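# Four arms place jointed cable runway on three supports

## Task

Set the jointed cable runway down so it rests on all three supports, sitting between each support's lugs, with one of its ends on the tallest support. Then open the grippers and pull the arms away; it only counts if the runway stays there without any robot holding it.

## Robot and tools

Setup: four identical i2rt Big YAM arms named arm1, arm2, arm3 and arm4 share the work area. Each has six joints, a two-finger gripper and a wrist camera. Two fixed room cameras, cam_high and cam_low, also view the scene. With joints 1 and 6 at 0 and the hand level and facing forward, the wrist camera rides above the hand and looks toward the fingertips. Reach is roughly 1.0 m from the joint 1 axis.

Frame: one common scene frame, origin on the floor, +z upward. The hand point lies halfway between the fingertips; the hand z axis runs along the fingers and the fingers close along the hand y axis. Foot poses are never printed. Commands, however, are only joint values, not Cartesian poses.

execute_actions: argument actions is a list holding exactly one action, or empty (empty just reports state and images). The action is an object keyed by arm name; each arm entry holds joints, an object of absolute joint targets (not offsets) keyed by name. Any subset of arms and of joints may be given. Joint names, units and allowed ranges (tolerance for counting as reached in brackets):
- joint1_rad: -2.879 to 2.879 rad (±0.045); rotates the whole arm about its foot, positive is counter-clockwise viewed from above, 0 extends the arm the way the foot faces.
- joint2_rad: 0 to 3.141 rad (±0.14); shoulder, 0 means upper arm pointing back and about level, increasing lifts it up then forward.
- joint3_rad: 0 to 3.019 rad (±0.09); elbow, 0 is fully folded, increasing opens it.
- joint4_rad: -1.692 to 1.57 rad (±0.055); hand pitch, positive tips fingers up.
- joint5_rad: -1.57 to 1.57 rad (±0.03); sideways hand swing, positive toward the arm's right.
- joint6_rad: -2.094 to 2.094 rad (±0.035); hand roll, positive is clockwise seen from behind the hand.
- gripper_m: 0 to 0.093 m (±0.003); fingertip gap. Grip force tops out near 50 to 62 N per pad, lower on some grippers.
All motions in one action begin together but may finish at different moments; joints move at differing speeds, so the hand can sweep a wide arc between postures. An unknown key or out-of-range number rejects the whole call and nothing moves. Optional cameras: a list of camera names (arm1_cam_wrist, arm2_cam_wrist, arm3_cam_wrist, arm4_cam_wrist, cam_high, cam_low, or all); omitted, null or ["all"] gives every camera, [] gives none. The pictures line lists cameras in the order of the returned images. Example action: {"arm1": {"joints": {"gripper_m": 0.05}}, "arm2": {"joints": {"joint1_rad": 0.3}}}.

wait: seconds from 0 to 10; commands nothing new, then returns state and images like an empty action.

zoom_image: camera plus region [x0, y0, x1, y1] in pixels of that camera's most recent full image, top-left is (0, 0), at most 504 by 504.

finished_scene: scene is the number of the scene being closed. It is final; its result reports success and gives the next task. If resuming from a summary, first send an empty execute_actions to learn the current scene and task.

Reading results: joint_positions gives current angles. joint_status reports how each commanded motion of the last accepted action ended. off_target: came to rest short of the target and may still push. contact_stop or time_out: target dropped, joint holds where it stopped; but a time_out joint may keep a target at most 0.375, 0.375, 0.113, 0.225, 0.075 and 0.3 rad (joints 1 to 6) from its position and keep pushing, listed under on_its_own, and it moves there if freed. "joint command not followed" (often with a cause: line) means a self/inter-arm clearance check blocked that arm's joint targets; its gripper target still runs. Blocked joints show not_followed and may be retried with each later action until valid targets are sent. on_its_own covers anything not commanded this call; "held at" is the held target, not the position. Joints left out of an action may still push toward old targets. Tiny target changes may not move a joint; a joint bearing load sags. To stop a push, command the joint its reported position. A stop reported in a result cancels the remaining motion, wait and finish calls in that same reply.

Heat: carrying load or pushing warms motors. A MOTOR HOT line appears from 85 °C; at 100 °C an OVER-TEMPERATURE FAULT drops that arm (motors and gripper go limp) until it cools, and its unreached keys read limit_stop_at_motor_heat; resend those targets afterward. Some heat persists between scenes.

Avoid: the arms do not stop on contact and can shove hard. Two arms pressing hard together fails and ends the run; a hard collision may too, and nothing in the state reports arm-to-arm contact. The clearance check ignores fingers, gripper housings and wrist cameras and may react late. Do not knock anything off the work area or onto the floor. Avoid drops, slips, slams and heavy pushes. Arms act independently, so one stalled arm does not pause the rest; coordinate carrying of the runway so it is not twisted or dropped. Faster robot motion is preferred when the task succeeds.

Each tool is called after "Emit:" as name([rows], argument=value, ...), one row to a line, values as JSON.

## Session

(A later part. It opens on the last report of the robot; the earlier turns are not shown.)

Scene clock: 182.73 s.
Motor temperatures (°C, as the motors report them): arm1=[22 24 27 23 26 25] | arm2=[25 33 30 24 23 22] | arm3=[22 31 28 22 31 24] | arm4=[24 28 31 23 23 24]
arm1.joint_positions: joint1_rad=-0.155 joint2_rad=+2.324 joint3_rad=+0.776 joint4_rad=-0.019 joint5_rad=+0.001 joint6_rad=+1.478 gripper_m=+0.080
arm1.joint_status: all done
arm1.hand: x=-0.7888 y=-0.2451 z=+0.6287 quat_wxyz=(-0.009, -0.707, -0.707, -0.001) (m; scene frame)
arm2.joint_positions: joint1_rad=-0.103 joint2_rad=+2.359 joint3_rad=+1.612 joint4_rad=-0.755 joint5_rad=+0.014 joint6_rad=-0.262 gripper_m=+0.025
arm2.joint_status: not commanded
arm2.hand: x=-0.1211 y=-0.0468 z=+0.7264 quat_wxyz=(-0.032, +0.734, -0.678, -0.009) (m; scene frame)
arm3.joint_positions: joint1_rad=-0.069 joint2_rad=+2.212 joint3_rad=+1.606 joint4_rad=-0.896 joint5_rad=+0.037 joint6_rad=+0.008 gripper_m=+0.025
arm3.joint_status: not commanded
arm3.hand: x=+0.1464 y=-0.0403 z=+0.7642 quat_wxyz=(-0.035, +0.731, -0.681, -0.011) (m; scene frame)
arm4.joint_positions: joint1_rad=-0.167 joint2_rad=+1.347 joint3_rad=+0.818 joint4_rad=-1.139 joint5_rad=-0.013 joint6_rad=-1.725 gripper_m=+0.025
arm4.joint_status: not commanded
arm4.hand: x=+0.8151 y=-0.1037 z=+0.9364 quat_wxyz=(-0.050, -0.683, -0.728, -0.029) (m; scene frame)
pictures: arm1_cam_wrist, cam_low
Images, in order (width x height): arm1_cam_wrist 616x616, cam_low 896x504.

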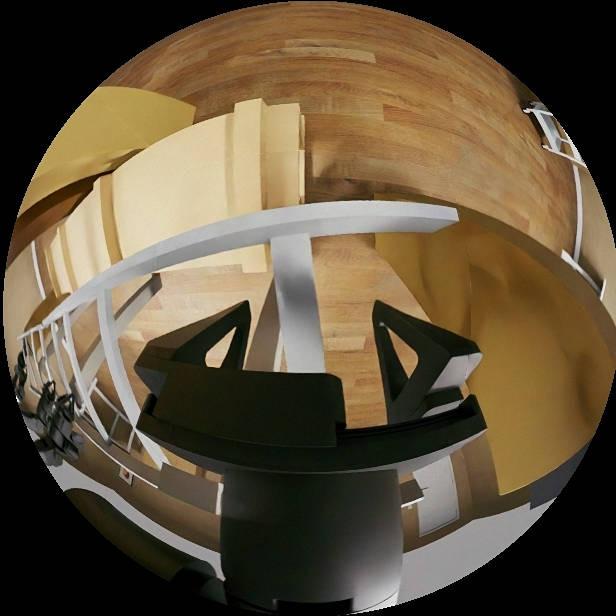

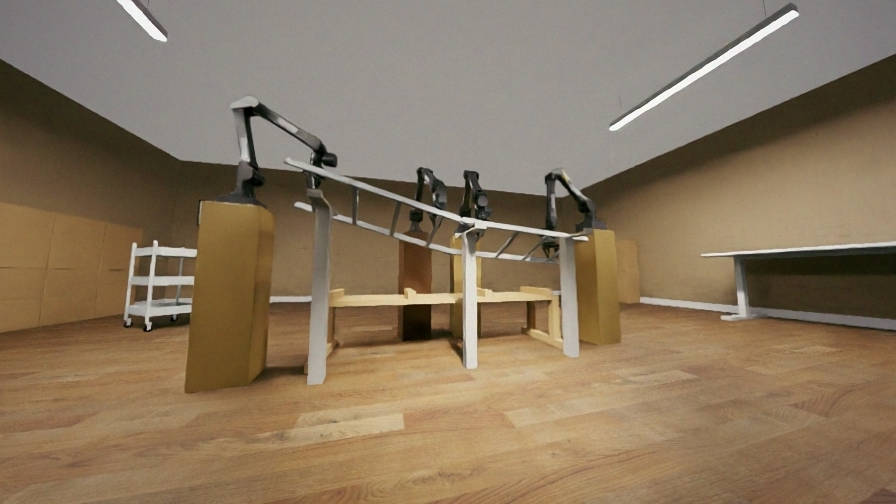

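Emit:
execute_actions([
  {"arm1":{"joints":{"joint2_rad":2.41,"joint3_rad":0.82,"joint4_rad":0.04}}},
], cameras=[])

Emit:
execute_actions([
  {"arm1":{"joints":{"gripper_m":0}}},
], cameras=["arm1_cam_wrist"])

Emit:
execute_actions([
  {"arm1":{"joints":{"joint2_rad":1.72,"joint3_rad":0.69,"joint4_rad":-0.5}},"arm2":{"joints":{"joint2_rad":2.24,"joint3_rad":1.6,"joint4_rad":-0.85}},"arm3":{"joints":{"joint2_rad":2.11}}},
])

Scene clock: 189.30 s.
Motor temperatures (°C, as the motors report them): arm1=[22 24 27 23 26 25] | arm2=[25 33 30 24 23 23] | arm3=[22 31 27 22 30 24] | arm4=[24 28 31 23 23 24]
arm1.joint_positions: joint1_rad=-0.155 joint2_rad=+2.407 joint3_rad=+0.820 joint4_rad=+0.034 joint5_rad=+0.001 joint6_rad=+1.478 gripper_m=+0.080
arm1.joint_status: all done
arm1.hand: x=-0.7821 y=-0.2460 z=+0.6026 quat_wxyz=(-0.015, -0.707, -0.707, -0.005) (m; scene frame)
arm2.joint_positions: joint1_rad=-0.103 joint2_rad=+2.359 joint3_rad=+1.612 joint4_rad=-0.755 joint5_rad=+0.014 joint6_rad=-0.262 gripper_m=+0.025
arm2.joint_status: not commanded
arm2.hand: x=-0.1211 y=-0.0468 z=+0.7264 quat_wxyz=(-0.032, +0.734, -0.678, -0.009) (m; scene frame)
arm3.joint_positions: joint1_rad=-0.069 joint2_rad=+2.212 joint3_rad=+1.606 joint4_rad=-0.896 joint5_rad=+0.037 joint6_rad=+0.008 gripper_m=+0.025
arm3.joint_status: not commanded
arm3.hand: x=+0.1464 y=-0.0403 z=+0.7642 quat_wxyz=(-0.035, +0.731, -0.681, -0.011) (m; scene frame)
arm4.joint_positions: joint1_rad=-0.167 joint2_rad=+1.347 joint3_rad=+0.818 joint4_rad=-1.139 joint5_rad=-0.013 joint6_rad=-1.725 gripper_m=+0.025
arm4.joint_status: not commanded
arm4.hand: x=+0.8151 y=-0.1037 z=+0.9364 quat_wxyz=(-0.050, -0.683, -0.728, -0.029) (m; scene frame)
pictures: none
No camera images: the call's "cameras" was empty. Leave "cameras" out to get every camera's image.

Scene clock: 189.97 s.
Motor temperatures (°C, as the motors report them): arm1=[22 24 27 23 26 25] | arm2=[25 33 30 24 23 23] | arm3=[22 31 27 22 30 24] | arm4=[24 28 31 23 23 24]
arm1.joint_positions: joint1_rad=-0.154 joint2_rad=+2.407 joint3_rad=+0.821 joint4_rad=+0.041 joint5_rad=+0.004 joint6_rad=+1.447 gripper_m=+0.027
arm1.joint_status: gripper_m off_target (ended at +0.027, target +0.000)
arm1.hand: x=-0.7795 y=-0.2467 z=+0.6026 quat_wxyz=(-0.019, -0.696, -0.718, -0.006) (m; scene frame)
arm2.joint_positions: joint1_rad=-0.103 joint2_rad=+2.359 joint3_rad=+1.612 joint4_rad=-0.755 joint5_rad=+0.014 joint6_rad=-0.262 gripper_m=+0.025
arm2.joint_status: not commanded
arm2.hand: x=-0.1211 y=-0.0468 z=+0.7264 quat_wxyz=(-0.032, +0.734, -0.678, -0.009) (m; scene frame)
arm3.joint_positions: joint1_rad=-0.069 joint2_rad=+2.212 joint3_rad=+1.606 joint4_rad=-0.896 joint5_rad=+0.037 joint6_rad=+0.008 gripper_m=+0.025
arm3.joint_status: not commanded
arm3.hand: x=+0.1464 y=-0.0403 z=+0.7642 quat_wxyz=(-0.035, +0.731, -0.681, -0.011) (m; scene frame)
arm4.joint_positions: joint1_rad=-0.167 joint2_rad=+1.347 joint3_rad=+0.818 joint4_rad=-1.138 joint5_rad=-0.013 joint6_rad=-1.725 gripper_m=+0.025
arm4.joint_status: not commanded
arm4.hand: x=+0.8149 y=-0.1037 z=+0.9364 quat_wxyz=(-0.050, -0.683, -0.728, -0.029) (m; scene frame)
pictures: arm1_cam_wrist
Images, in order (width x height): arm1_cam_wrist 616x616.

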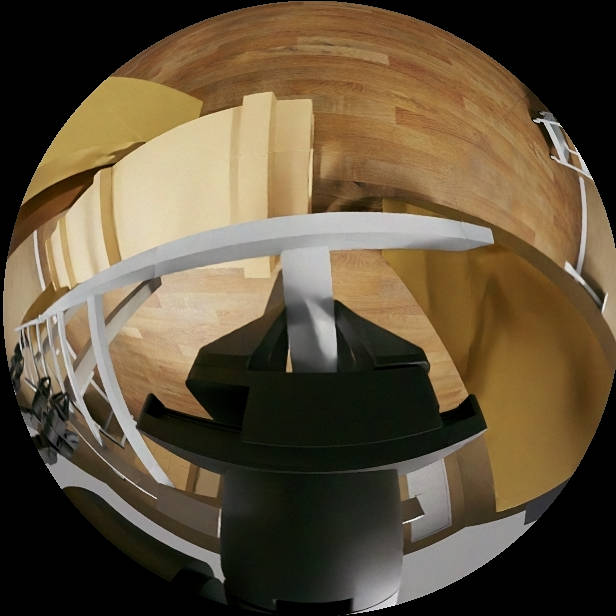

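Scene clock: 191.30 s.
Motor temperatures (°C, as the motors report them): arm1=[22 24 27 23 26 25] | arm2=[25 34 30 24 23 23] | arm3=[22 31 28 22 30 24] | arm4=[24 28 31 23 23 24]
arm1.joint_positions: joint1_rad=-0.174 joint2_rad=+1.803 joint3_rad=+0.685 joint4_rad=-0.461 joint5_rad=+0.040 joint6_rad=+1.442 gripper_m=+0.026
arm1.joint_status: all done
arm1.hand: x=-0.7917 y=-0.2567 z=+0.7908 quat_wxyz=(-0.017, -0.701, -0.712, +0.019) (m; scene frame)
arm2.joint_positions: joint1_rad=-0.104 joint2_rad=+2.295 joint3_rad=+1.608 joint4_rad=-0.825 joint5_rad=-0.020 joint6_rad=-0.229 gripper_m=+0.025
arm2.joint_status: all done
arm2.hand: x=-0.1264 y=-0.0478 z=+0.7633 quat_wxyz=(-0.018, +0.723, -0.690, -0.021) (m; scene frame)
arm3.joint_positions: joint1_rad=-0.066 joint2_rad=+2.190 joint3_rad=+1.600 joint4_rad=-0.915 joint5_rad=+0.023 joint6_rad=+0.071 gripper_m=+0.025
arm3.joint_status: all done
arm3.hand: x=+0.1428 y=-0.0436 z=+0.7754 quat_wxyz=(-0.028, +0.710, -0.703, -0.016) (m; scene frame)
arm4.joint_positions: joint1_rad=-0.167 joint2_rad=+1.347 joint3_rad=+0.818 joint4_rad=-1.135 joint5_rad=-0.061 joint6_rad=-1.683 gripper_m=+0.025
arm4.joint_status: not commanded
arm4.hand: x=+0.8132 y=-0.1119 z=+0.9366 quat_wxyz=(-0.063, -0.698, -0.713, -0.010) (m; scene frame)
pictures: arm1_cam_wrist, arm2_cam_wrist, arm3_cam_wrist, arm4_cam_wrist, cam_high, cam_low
Images, in order (width x height): arm1_cam_wrist 616x616, arm2_cam_wrist 616x616, arm3_cam_wrist 616x616, arm4_cam_wrist 616x616, cam_high 896x504, cam_low 896x504.

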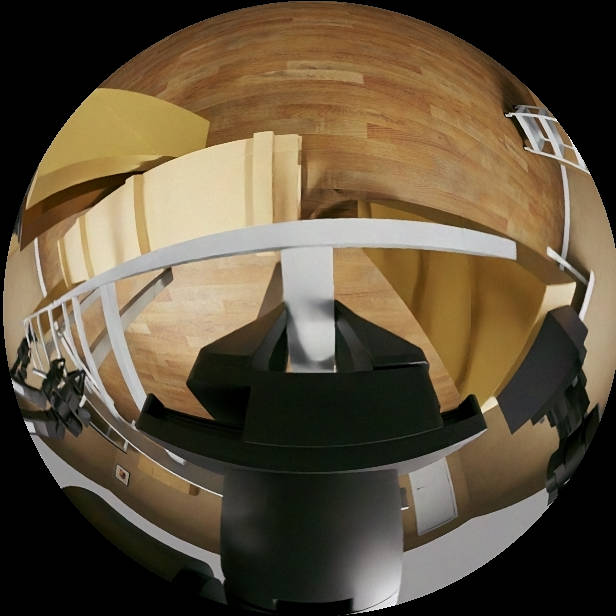

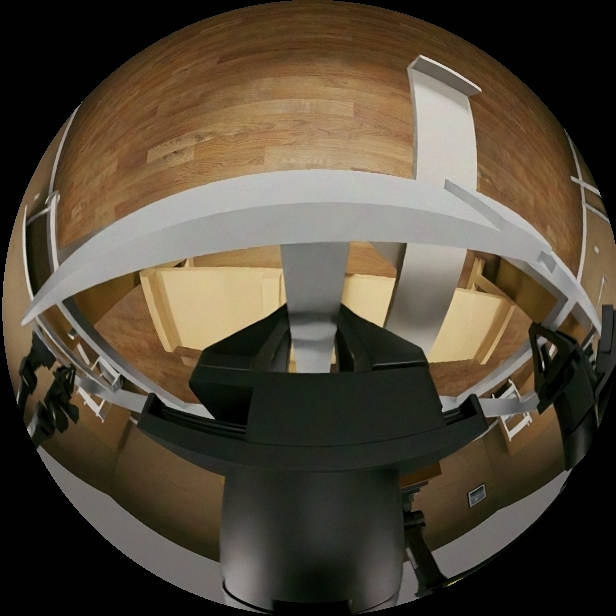

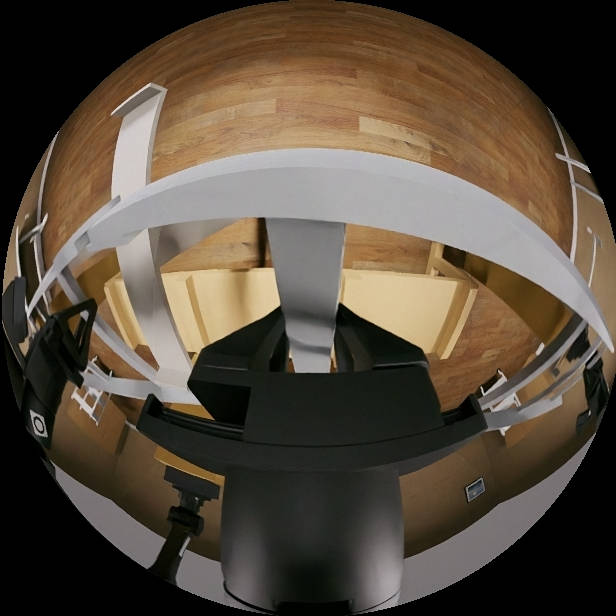

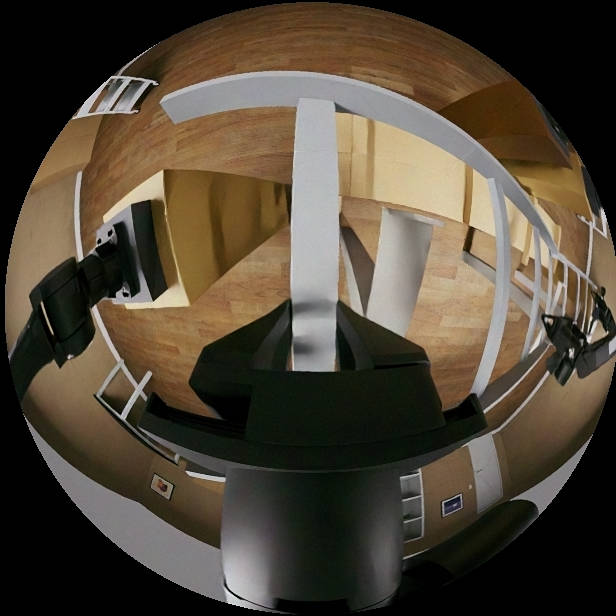

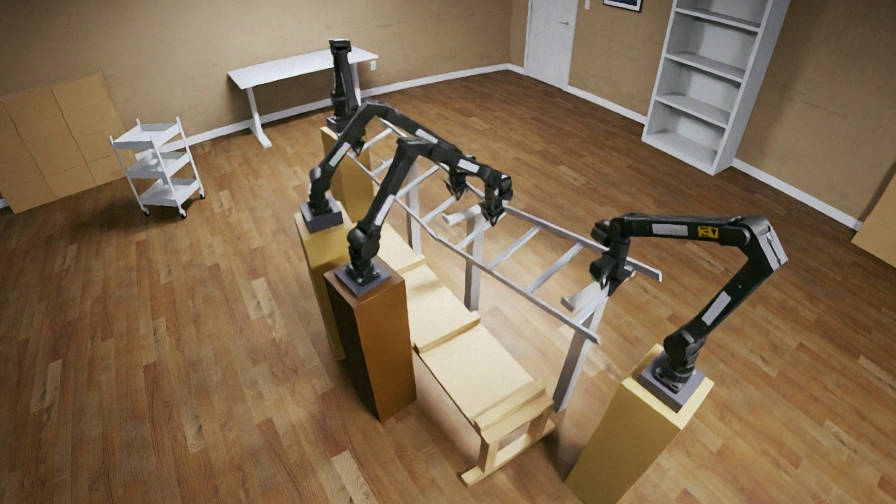

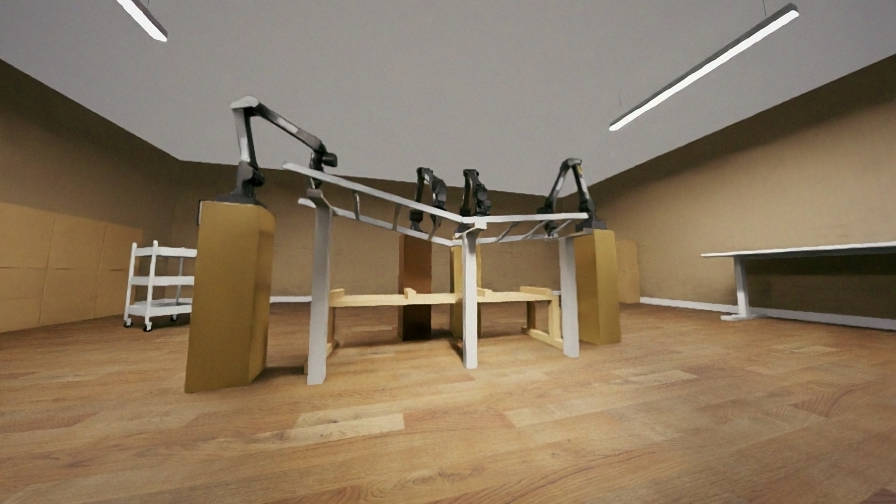

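Emit:
execute_actions([
  {"arm1":{"joints":{"joint1_rad":0.42,"joint2_rad":1.5,"joint3_rad":0.77,"joint4_rad":-0.78,"joint6_rad":2.0}},"arm2":{"joints":{"joint1_rad":-0.05,"joint2_rad":2.55,"joint3_rad":2.24,"joint4_rad":-1.23,"joint6_rad":-0.13}},"arm3":{"joints":{"joint1_rad":-0.075,"joint2_rad":2.47,"joint3_rad":2.22,"joint4_rad":-1.29,"joint6_rad":0.08}},"arm4":{"joints":{"joint1_rad":-0.62,"joint2_rad":1.37,"joint3_rad":1.1,"joint4_rad":-1.25,"joint6_rad":-2.09}}},
])

Scene clock: 202.13 s.
Motor temperatures (°C, as the motors report them): arm1=[22 25 27 23 31 25] | arm2=[25 35 31 24 23 23] | arm3=[22 32 29 22 28 24] | arm4=[24 28 33 23 29 24]
arm1.joint_positions: joint1_rad=+0.298 joint2_rad=+1.570 joint3_rad=+0.727 joint4_rad=-0.741 joint5_rad=+0.110 joint6_rad=+1.923 gripper_m=+0.026
arm1.joint_status: joint1_rad time_out (moved +0.472 of +0.594); joint6_rad time_out (moved +0.480 of +0.558); the others done
arm1.on_its_own: joint1_rad reads +0.298 and still pushes toward +0.420 since a time_out; joint6_rad reads +1.923 and still pushes toward +2.000 since a time_out
arm1.hand: x=-0.8044 y=-0.1087 z=+0.8741 quat_wxyz=(-0.055, -0.703, -0.708, +0.029) (m; scene frame)
arm2.joint_positions: joint1_rad=-0.076 joint2_rad=+2.581 joint3_rad=+2.170 joint4_rad=-1.203 joint5_rad=-0.007 joint6_rad=-0.160 gripper_m=+0.025
arm2.joint_status: all done
arm2.hand: x=-0.1286 y=+0.0390 z=+0.7580 quat_wxyz=(+0.020, +0.708, -0.706, +0.013) (m; scene frame)
arm3.joint_positions: joint1_rad=-0.074 joint2_rad=+2.488 joint3_rad=+2.149 joint4_rad=-1.292 joint5_rad=+0.015 joint6_rad=+0.092 gripper_m=+0.025
arm3.joint_status: all done
arm3.hand: x=+0.1401 y=+0.0351 z=+0.7673 quat_wxyz=(+0.016, +0.701, -0.713, +0.029) (m; scene frame)
arm4.joint_positions: joint1_rad=-0.519 joint2_rad=+1.454 joint3_rad=+0.961 joint4_rad=-1.233 joint5_rad=-0.096 joint6_rad=-2.011 gripper_m=+0.025
arm4.joint_status: joint1_rad time_out (moved -0.352 of -0.453); joint3_rad time_out (moved +0.143 of +0.282); joint6_rad time_out (moved -0.328 of -0.407); the others done
joint sent to its limit — the command would take arm4.joint6_rad past its lower limit, so that joint was sent only as far as its limit.
arm4.on_its_own: joint1_rad reads -0.519 and still pushes toward -0.620 since a time_out; joint3_rad reads +0.961 and still pushes toward +1.074 since a time_out; joint6_rad reads -2.011 and still pushes toward -2.080 since a time_out
arm4.hand: x=+0.8059 y=+0.0027 z=+0.9498 quat_wxyz=(-0.097, -0.707, -0.700, +0.015) (m; scene frame)
pictures: arm1_cam_wrist, arm2_cam_wrist, arm3_cam_wrist, arm4_cam_wrist, cam_high, cam_low
Images, in order (width x height): arm1_cam_wrist 616x616, arm2_cam_wrist 616x616, arm3_cam_wrist 616x616, arm4_cam_wrist 616x616, cam_high 896x504, cam_low 896x504.

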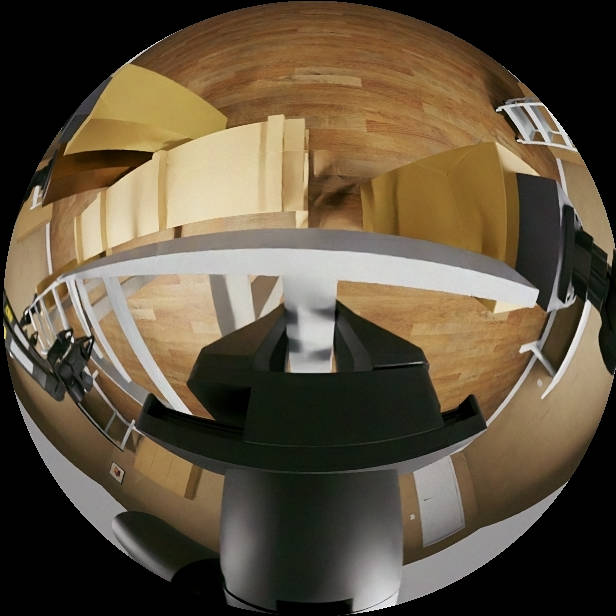

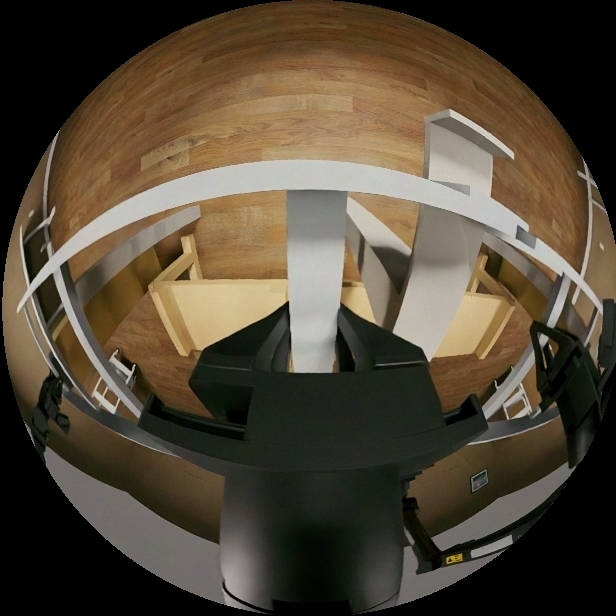

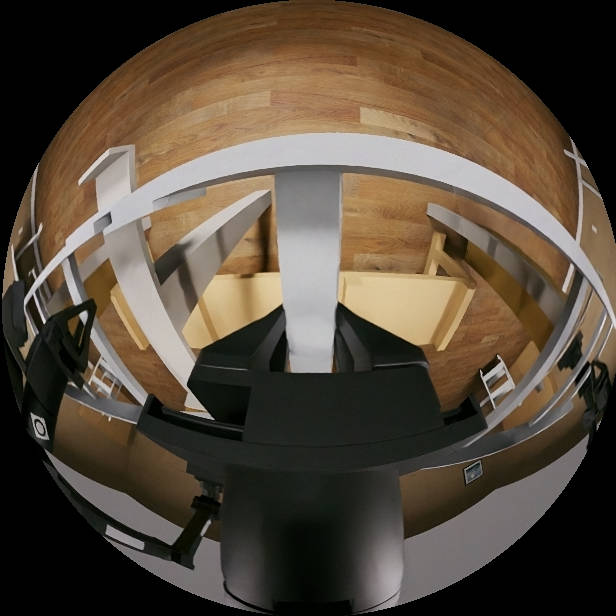

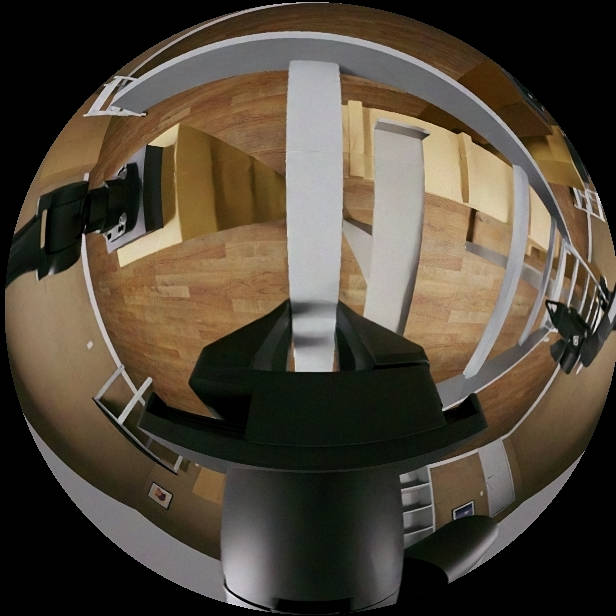

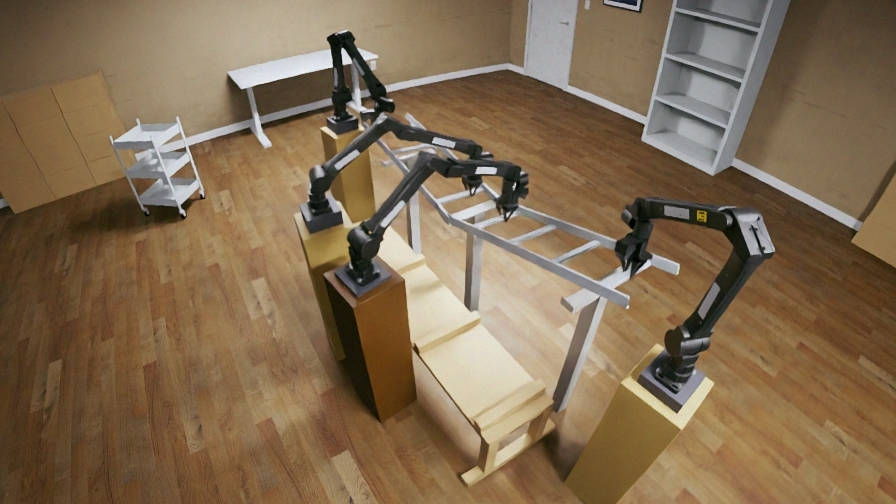

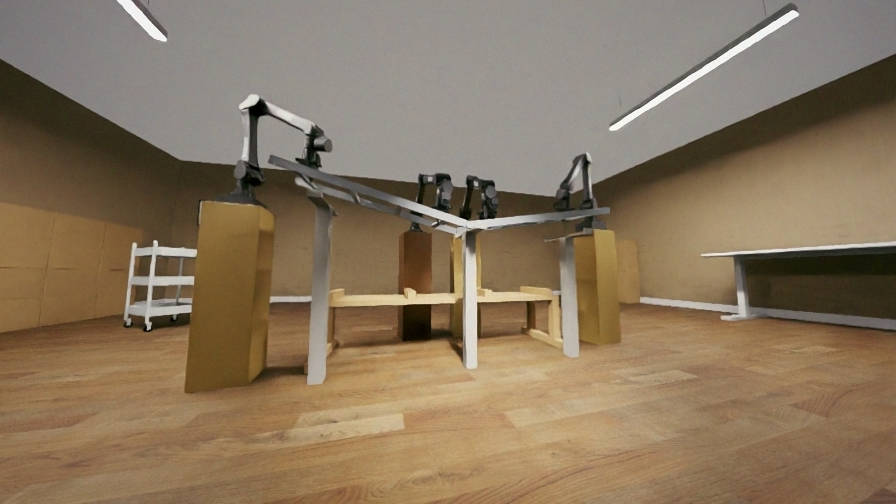

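Emit:
execute_actions([
  {"arm1":{"joints":{"joint1_rad":0.52,"joint2_rad":1.66,"joint3_rad":0.77,"joint4_rad":-0.64,"joint6_rad":2.07}},"arm2":{"joints":{"joint2_rad":2.66,"joint3_rad":2.5,"joint4_rad":-1.33}},"arm3":{"joints":{"joint2_rad":2.58,"joint3_rad":2.48,"joint4_rad":-1.39}},"arm4":{"joints":{"joint1_rad":-0.7,"joint2_rad":1.42,"joint3_rad":1.1,"joint4_rad":-1.2}}},
])

Scene clock: 212.73 s.
Motor temperatures (°C, as the motors report them): arm1=[22 25 28 23 46 25] | arm2=[25 36 35 24 23 22] | arm3=[22 32 32 22 27 24] | arm4=[24 28 36 23 36 24]
arm1.joint_positions: joint1_rad=+0.428 joint2_rad=+1.713 joint3_rad=+0.734 joint4_rad=-0.616 joint5_rad=+0.095 joint6_rad=+2.053 gripper_m=+0.026
arm1.joint_status: joint1_rad time_out (moved +0.130 of +0.222); the others done
arm1.on_its_own: joint1_rad reads +0.428 and still pushes toward +0.520 since a time_out
arm1.hand: x=-0.8128 y=-0.0610 z=+0.8278 quat_wxyz=(-0.049, -0.703, -0.709, +0.026) (m; scene frame)
arm2.joint_positions: joint1_rad=-0.063 joint2_rad=+2.715 joint3_rad=+2.423 joint4_rad=-1.264 joint5_rad=+0.002 joint6_rad=-0.140 gripper_m=+0.025
arm2.joint_status: joint4_rad time_out (moved -0.061 of -0.127); the others done
arm2.on_its_own: joint4_rad reads -1.264 and still pushes toward -1.330 since a time_out
arm2.hand: x=-0.1298 y=+0.0854 z=+0.7510 quat_wxyz=(-0.006, +0.706, -0.708, +0.000) (m; scene frame)
arm3.joint_positions: joint1_rad=-0.077 joint2_rad=+2.621 joint3_rad=+2.403 joint4_rad=-1.372 joint5_rad=+0.012 joint6_rad=+0.098 gripper_m=+0.025
arm3.joint_status: all done
arm3.hand: x=+0.1390 y=+0.0785 z=+0.7648 quat_wxyz=(+0.003, +0.697, -0.717, +0.013) (m; scene frame)
arm4.joint_positions: joint1_rad=-0.591 joint2_rad=+1.503 joint3_rad=+0.971 joint4_rad=-1.192 joint5_rad=-0.082 joint6_rad=-2.055 gripper_m=+0.025
arm4.joint_status: joint1_rad time_out (moved -0.072 of -0.181); joint3_rad time_out (moved +0.010 of +0.139); the others done
arm4.on_its_own: joint1_rad reads -0.591 and still pushes toward -0.700 since a time_out; joint3_rad reads +0.971 and still pushes toward +1.083 since a time_out; joint6_rad moved -0.043 toward your old target -2.090
arm4.hand: x=+0.8070 y=+0.0332 z=+0.9351 quat_wxyz=(-0.092, -0.717, -0.691, +0.014) (m; scene frame)
pictures: arm1_cam_wrist, arm2_cam_wrist, arm3_cam_wrist, arm4_cam_wrist, cam_high, cam_low
Images, in order (width x height): arm1_cam_wrist 616x616, arm2_cam_wrist 616x616, arm3_cam_wrist 616x616, arm4_cam_wrist 616x616, cam_high 896x504, cam_low 896x504.

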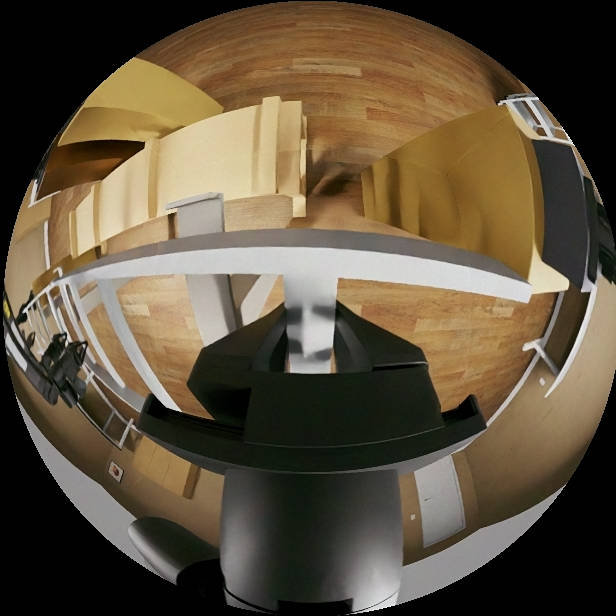

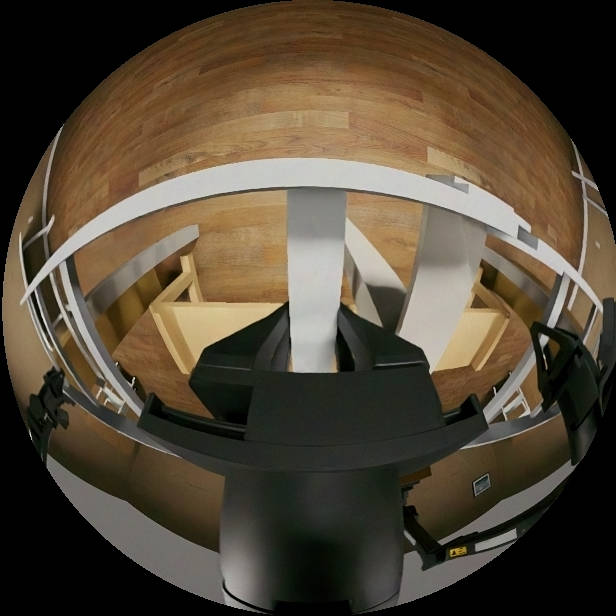

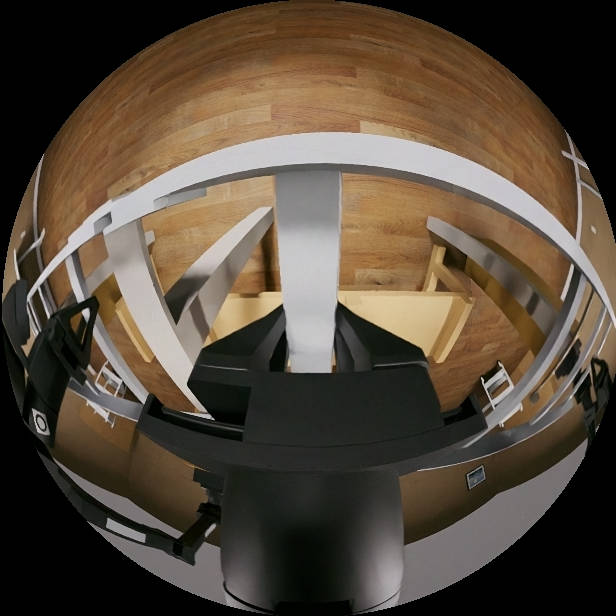

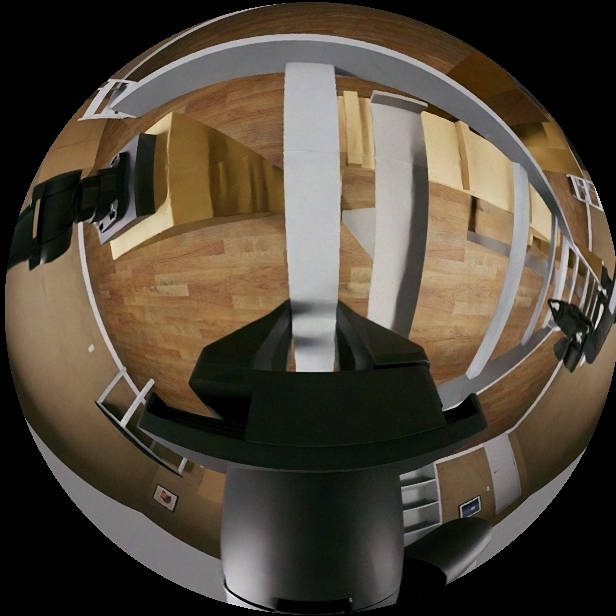

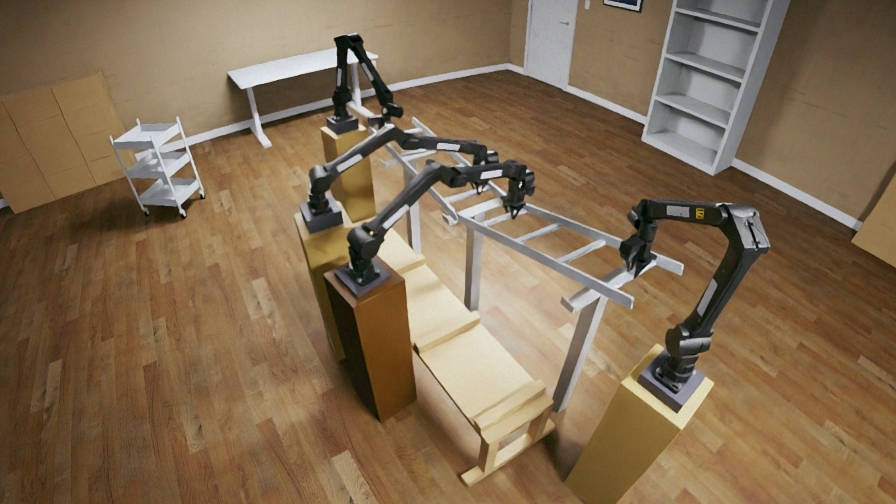

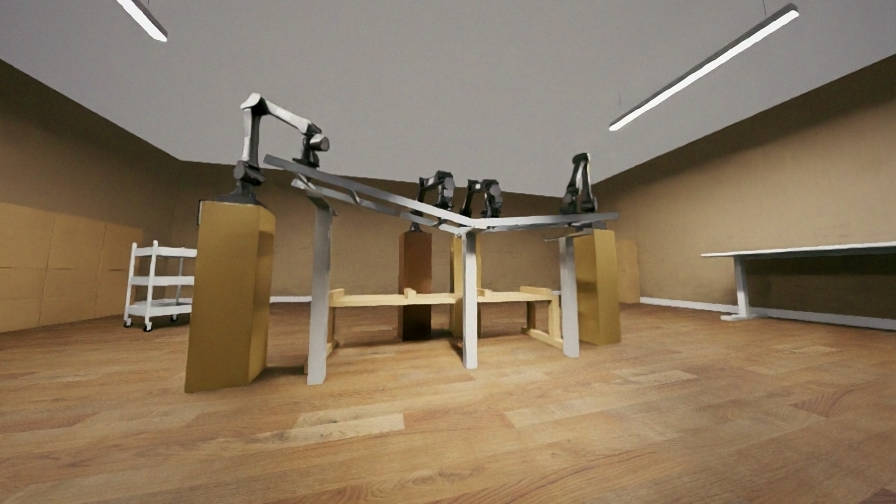

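Emit:
execute_actions([
  {"arm1":{"joints":{"joint1_rad":0.4,"joint2_rad":1.87,"joint3_rad":0.73,"joint4_rad":-0.42,"joint5_rad":0.06,"joint6_rad":1.99}},"arm2":{"joints":{"joint2_rad":2.62,"joint3_rad":2.4,"joint4_rad":-1.25}},"arm3":{"joints":{"joint2_rad":2.55,"joint3_rad":2.4,"joint4_rad":-1.34}},"arm4":{"joints":{"joint2_rad":1.52,"joint3_rad":1.0,"joint4_rad":-1.05}}},
])

Scene clock: 219.17 s.
Motor temperatures (°C, as the motors report them): arm1=[22 25 28 23 47 25] | arm2=[25 37 36 24 23 22] | arm3=[22 33 33 22 27 24] | arm4=[24 28 36 23 37 24]
arm1.joint_positions: joint1_rad=+0.362 joint2_rad=+1.917 joint3_rad=+0.712 joint4_rad=-0.410 joint5_rad=+0.114 joint6_rad=+1.974 gripper_m=+0.025
arm1.joint_status: joint5_rad time_out (moved +0.019 of -0.035); the others done
arm1.on_its_own: joint5_rad reads +0.114 and still pushes toward +0.060 since a time_out
arm1.hand: x=-0.8103 y=-0.0901 z=+0.7568 quat_wxyz=(-0.053, -0.698, -0.713, +0.042) (m; scene frame)
arm2.joint_positions: joint1_rad=-0.058 joint2_rad=+2.714 joint3_rad=+2.386 joint4_rad=-1.223 joint5_rad=+0.028 joint6_rad=-0.152 gripper_m=+0.025
arm2.joint_status: all done
arm2.hand: x=-0.1297 y=+0.0821 z=+0.7380 quat_wxyz=(-0.016, +0.712, -0.702, +0.009) (m; scene frame)
arm3.joint_positions: joint1_rad=-0.081 joint2_rad=+2.625 joint3_rad=+2.387 joint4_rad=-1.329 joint5_rad=+0.000 joint6_rad=+0.074 gripper_m=+0.025
arm3.joint_status: all done
arm3.hand: x=+0.1395 y=+0.0826 z=+0.7553 quat_wxyz=(+0.001, +0.705, -0.709, +0.000) (m; scene frame)
arm4.joint_positions: joint1_rad=-0.621 joint2_rad=+1.587 joint3_rad=+0.922 joint4_rad=-1.071 joint5_rad=-0.050 joint6_rad=-2.080 gripper_m=+0.025
arm4.joint_status: all done
arm4.on_its_own: joint1_rad reads -0.621 and still pushes toward -0.700 since a time_out
arm4.hand: x=+0.8155 y=+0.0470 z=+0.8883 quat_wxyz=(-0.094, -0.717, -0.690, -0.001) (m; scene frame)
pictures: arm1_cam_wrist, arm2_cam_wrist, arm3_cam_wrist, arm4_cam_wrist, cam_high, cam_low
Images, in order (width x height): arm1_cam_wrist 616x616, arm2_cam_wrist 616x616, arm3_cam_wrist 616x616, arm4_cam_wrist 616x616, cam_high 896x504, cam_low 896x504.

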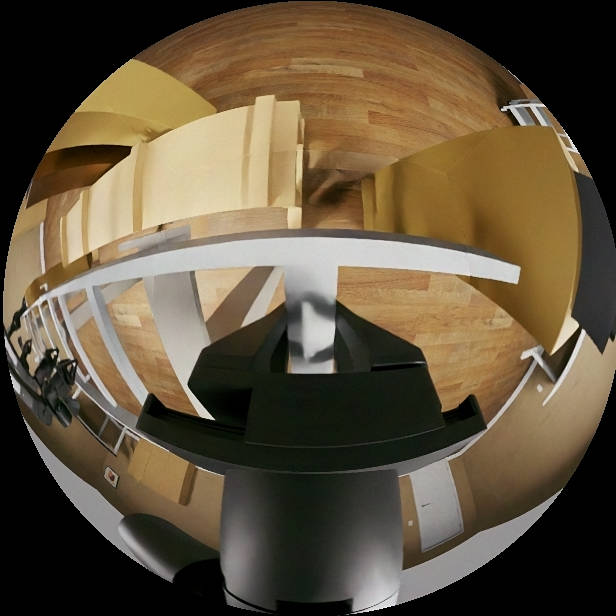

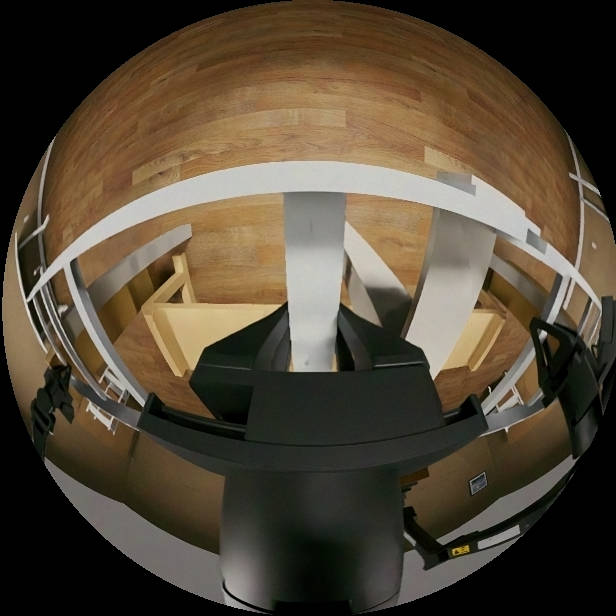

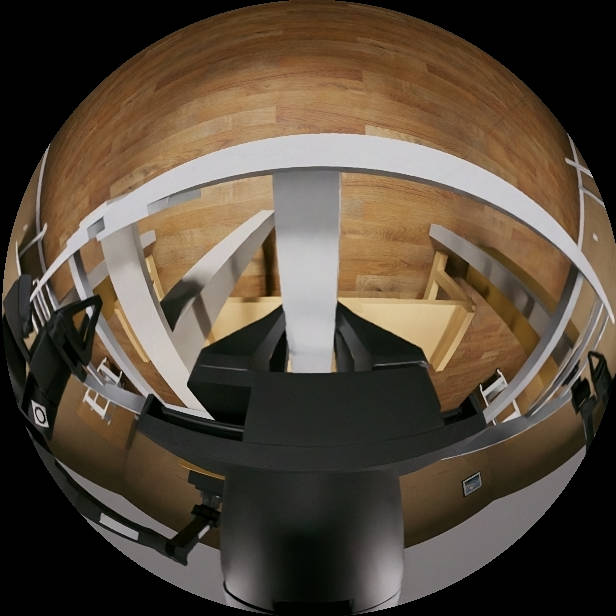

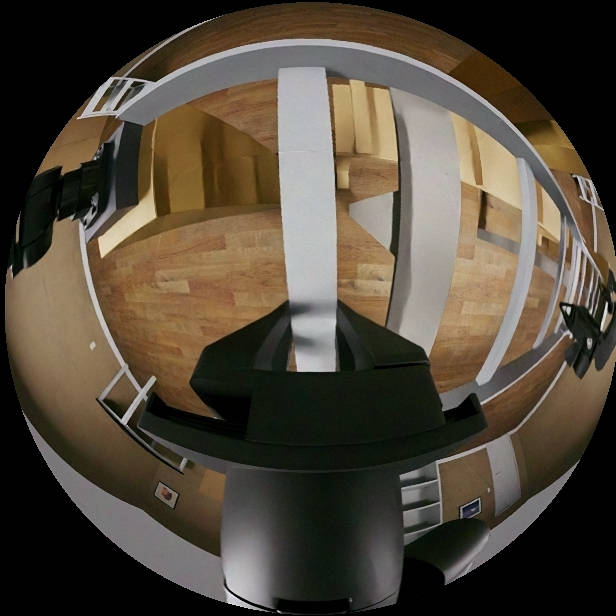

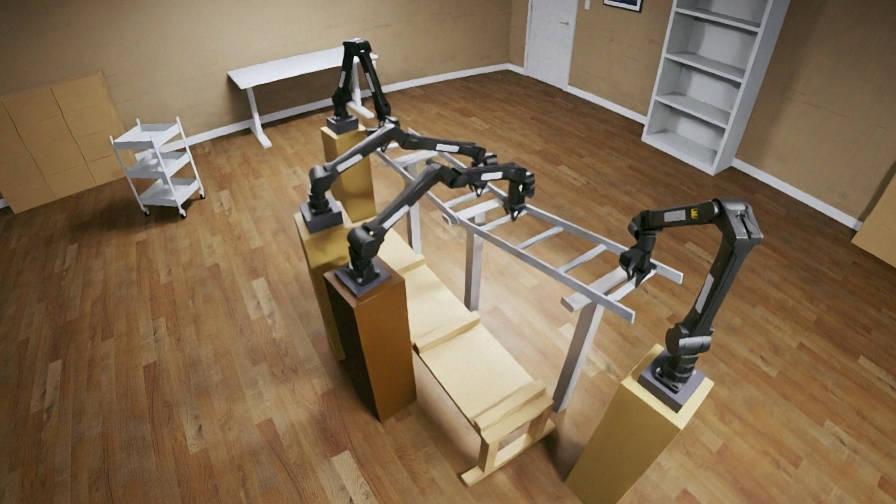

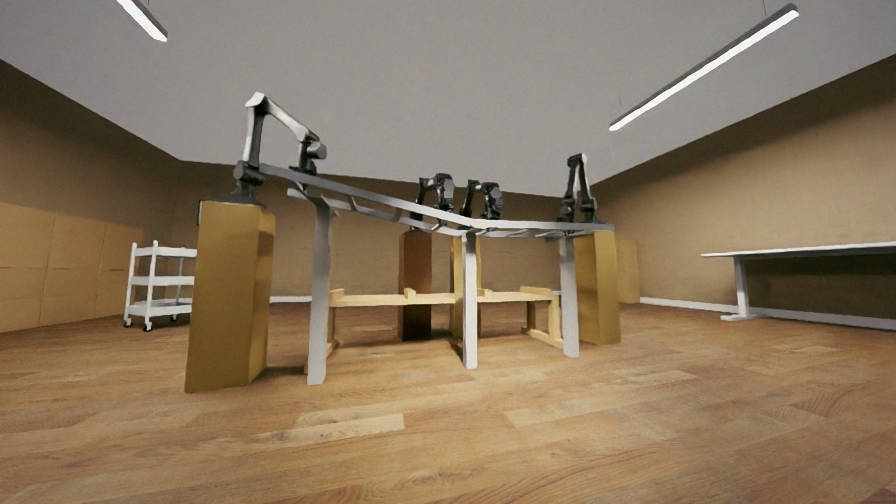

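Emit:
execute_actions([
  {"arm1":{"joints":{"joint1_rad":0.42,"joint2_rad":2.02,"joint3_rad":0.75,"joint4_rad":-0.27,"joint5_rad":0.1,"joint6_rad":2.01}},"arm2":{"joints":{"joint2_rad":2.6,"joint3_rad":2.27,"joint4_rad":-1.16}},"arm3":{"joints":{"joint2_rad":2.52,"joint3_rad":2.27,"joint4_rad":-1.25}},"arm4":{"joints":{"joint1_rad":-0.66,"joint2_rad":1.59,"joint3_rad":0.96,"joint4_rad":-0.95}}},
])

Scene clock: 225.60 s.
Motor temperatures (°C, as the motors report them): arm1=[22 25 28 23 43 25] | arm2=[25 39 35 24 23 22] | arm3=[22 34 32 22 26 24] | arm4=[24 28 35 23 35 24]
arm1.joint_positions: joint1_rad=+0.376 joint2_rad=+2.006 joint3_rad=+0.714 joint4_rad=-0.316 joint5_rad=+0.142 joint6_rad=+1.985 gripper_m=+0.025
arm1.joint_status: joint5_rad time_out (moved +0.027 of -0.014); the others done
arm1.on_its_own: joint5_rad reads +0.142 and still pushes toward +0.100 since a time_out
arm1.hand: x=-0.8106 y=-0.0908 z=+0.7286 quat_wxyz=(-0.067, -0.696, -0.714, +0.043) (m; scene frame)
arm2.joint_positions: joint1_rad=-0.057 joint2_rad=+2.675 joint3_rad=+2.286 joint4_rad=-1.118 joint5_rad=+0.029 joint6_rad=-0.152 gripper_m=+0.025
arm2.joint_status: all done
arm2.hand: x=-0.1301 y=+0.0807 z=+0.7312 quat_wxyz=(-0.033, +0.712, -0.702, -0.004) (m; scene frame)
arm3.joint_positions: joint1_rad=-0.081 joint2_rad=+2.584 joint3_rad=+2.283 joint4_rad=-1.221 joint5_rad=-0.002 joint6_rad=+0.074 gripper_m=+0.025
arm3.joint_status: all done
arm3.hand: x=+0.1392 y=+0.0816 z=+0.7472 quat_wxyz=(-0.013, +0.705, -0.709, -0.017) (m; scene frame)
arm4.joint_positions: joint1_rad=-0.618 joint2_rad=+1.642 joint3_rad=+0.881 joint4_rad=-0.975 joint5_rad=-0.033 joint6_rad=-2.080 gripper_m=+0.025
arm4.joint_status: all done
arm4.hand: x=+0.8199 y=+0.0469 z=+0.8558 quat_wxyz=(-0.091, -0.716, -0.692, -0.010) (m; scene frame)
pictures: arm1_cam_wrist, arm2_cam_wrist, arm3_cam_wrist, arm4_cam_wrist, cam_high, cam_low
Images, in order (width x height): arm1_cam_wrist 616x616, arm2_cam_wrist 616x616, arm3_cam_wrist 616x616, arm4_cam_wrist 616x616, cam_high 896x504, cam_low 896x504.

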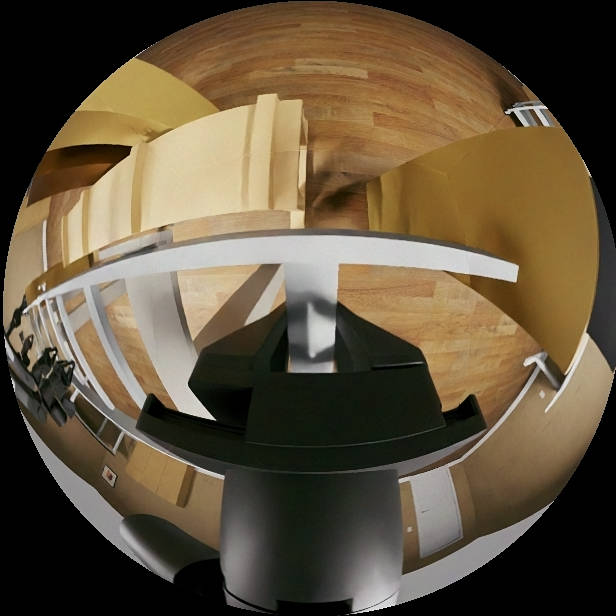

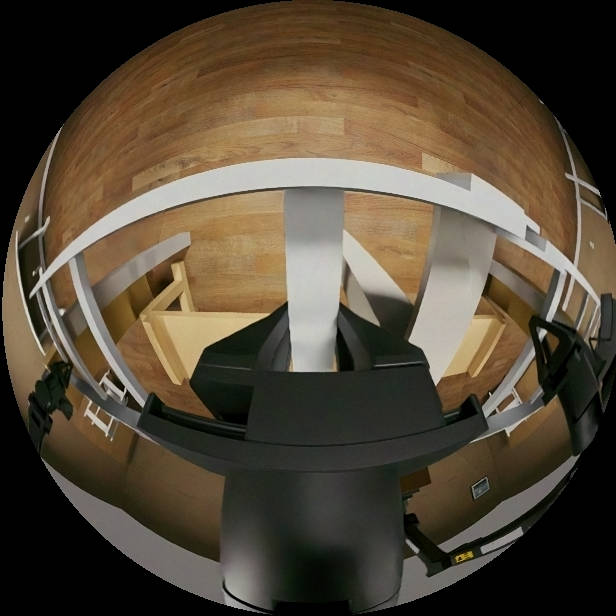

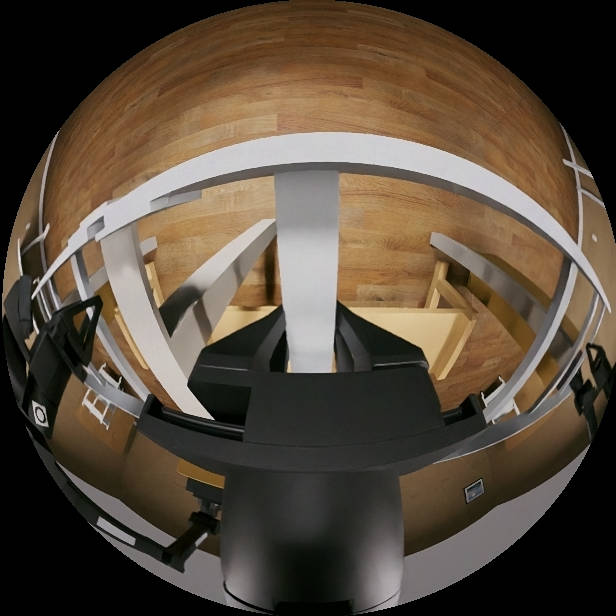

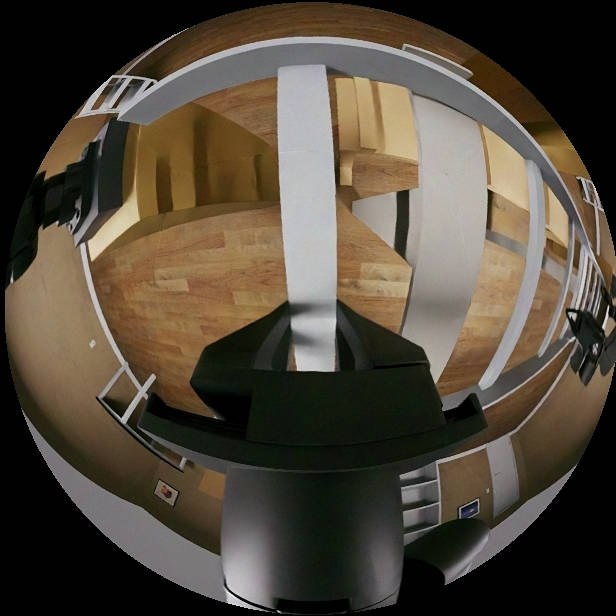

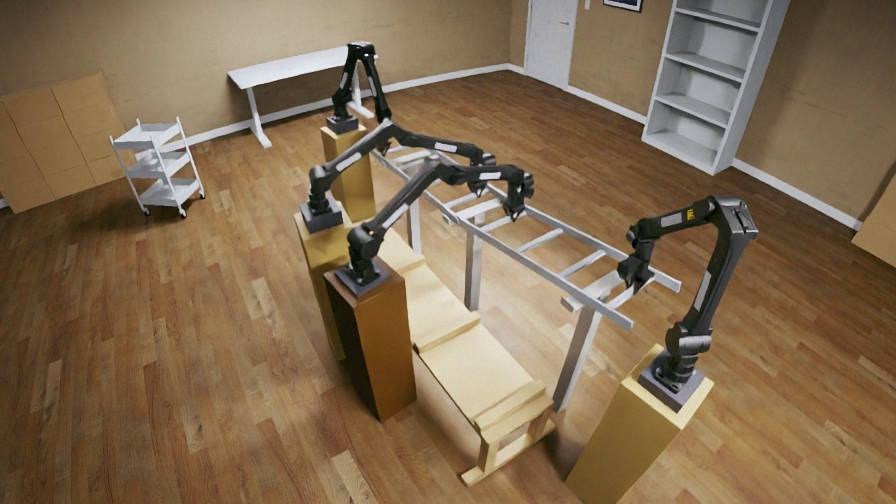

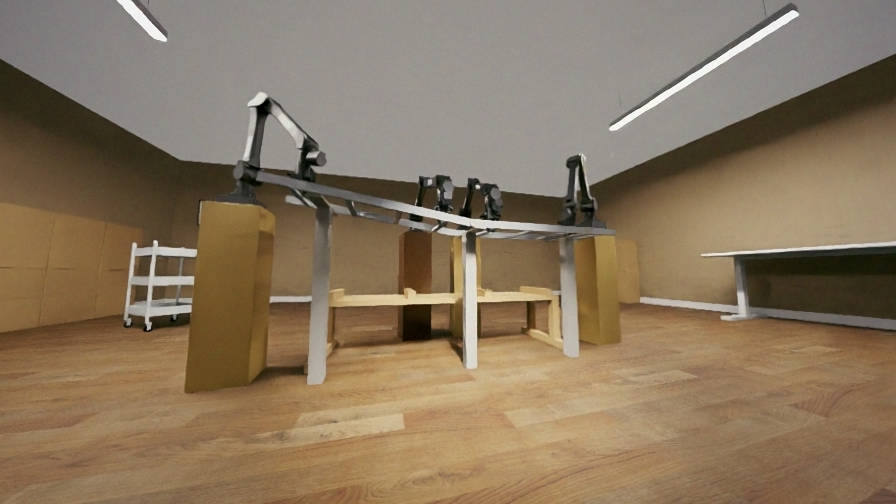

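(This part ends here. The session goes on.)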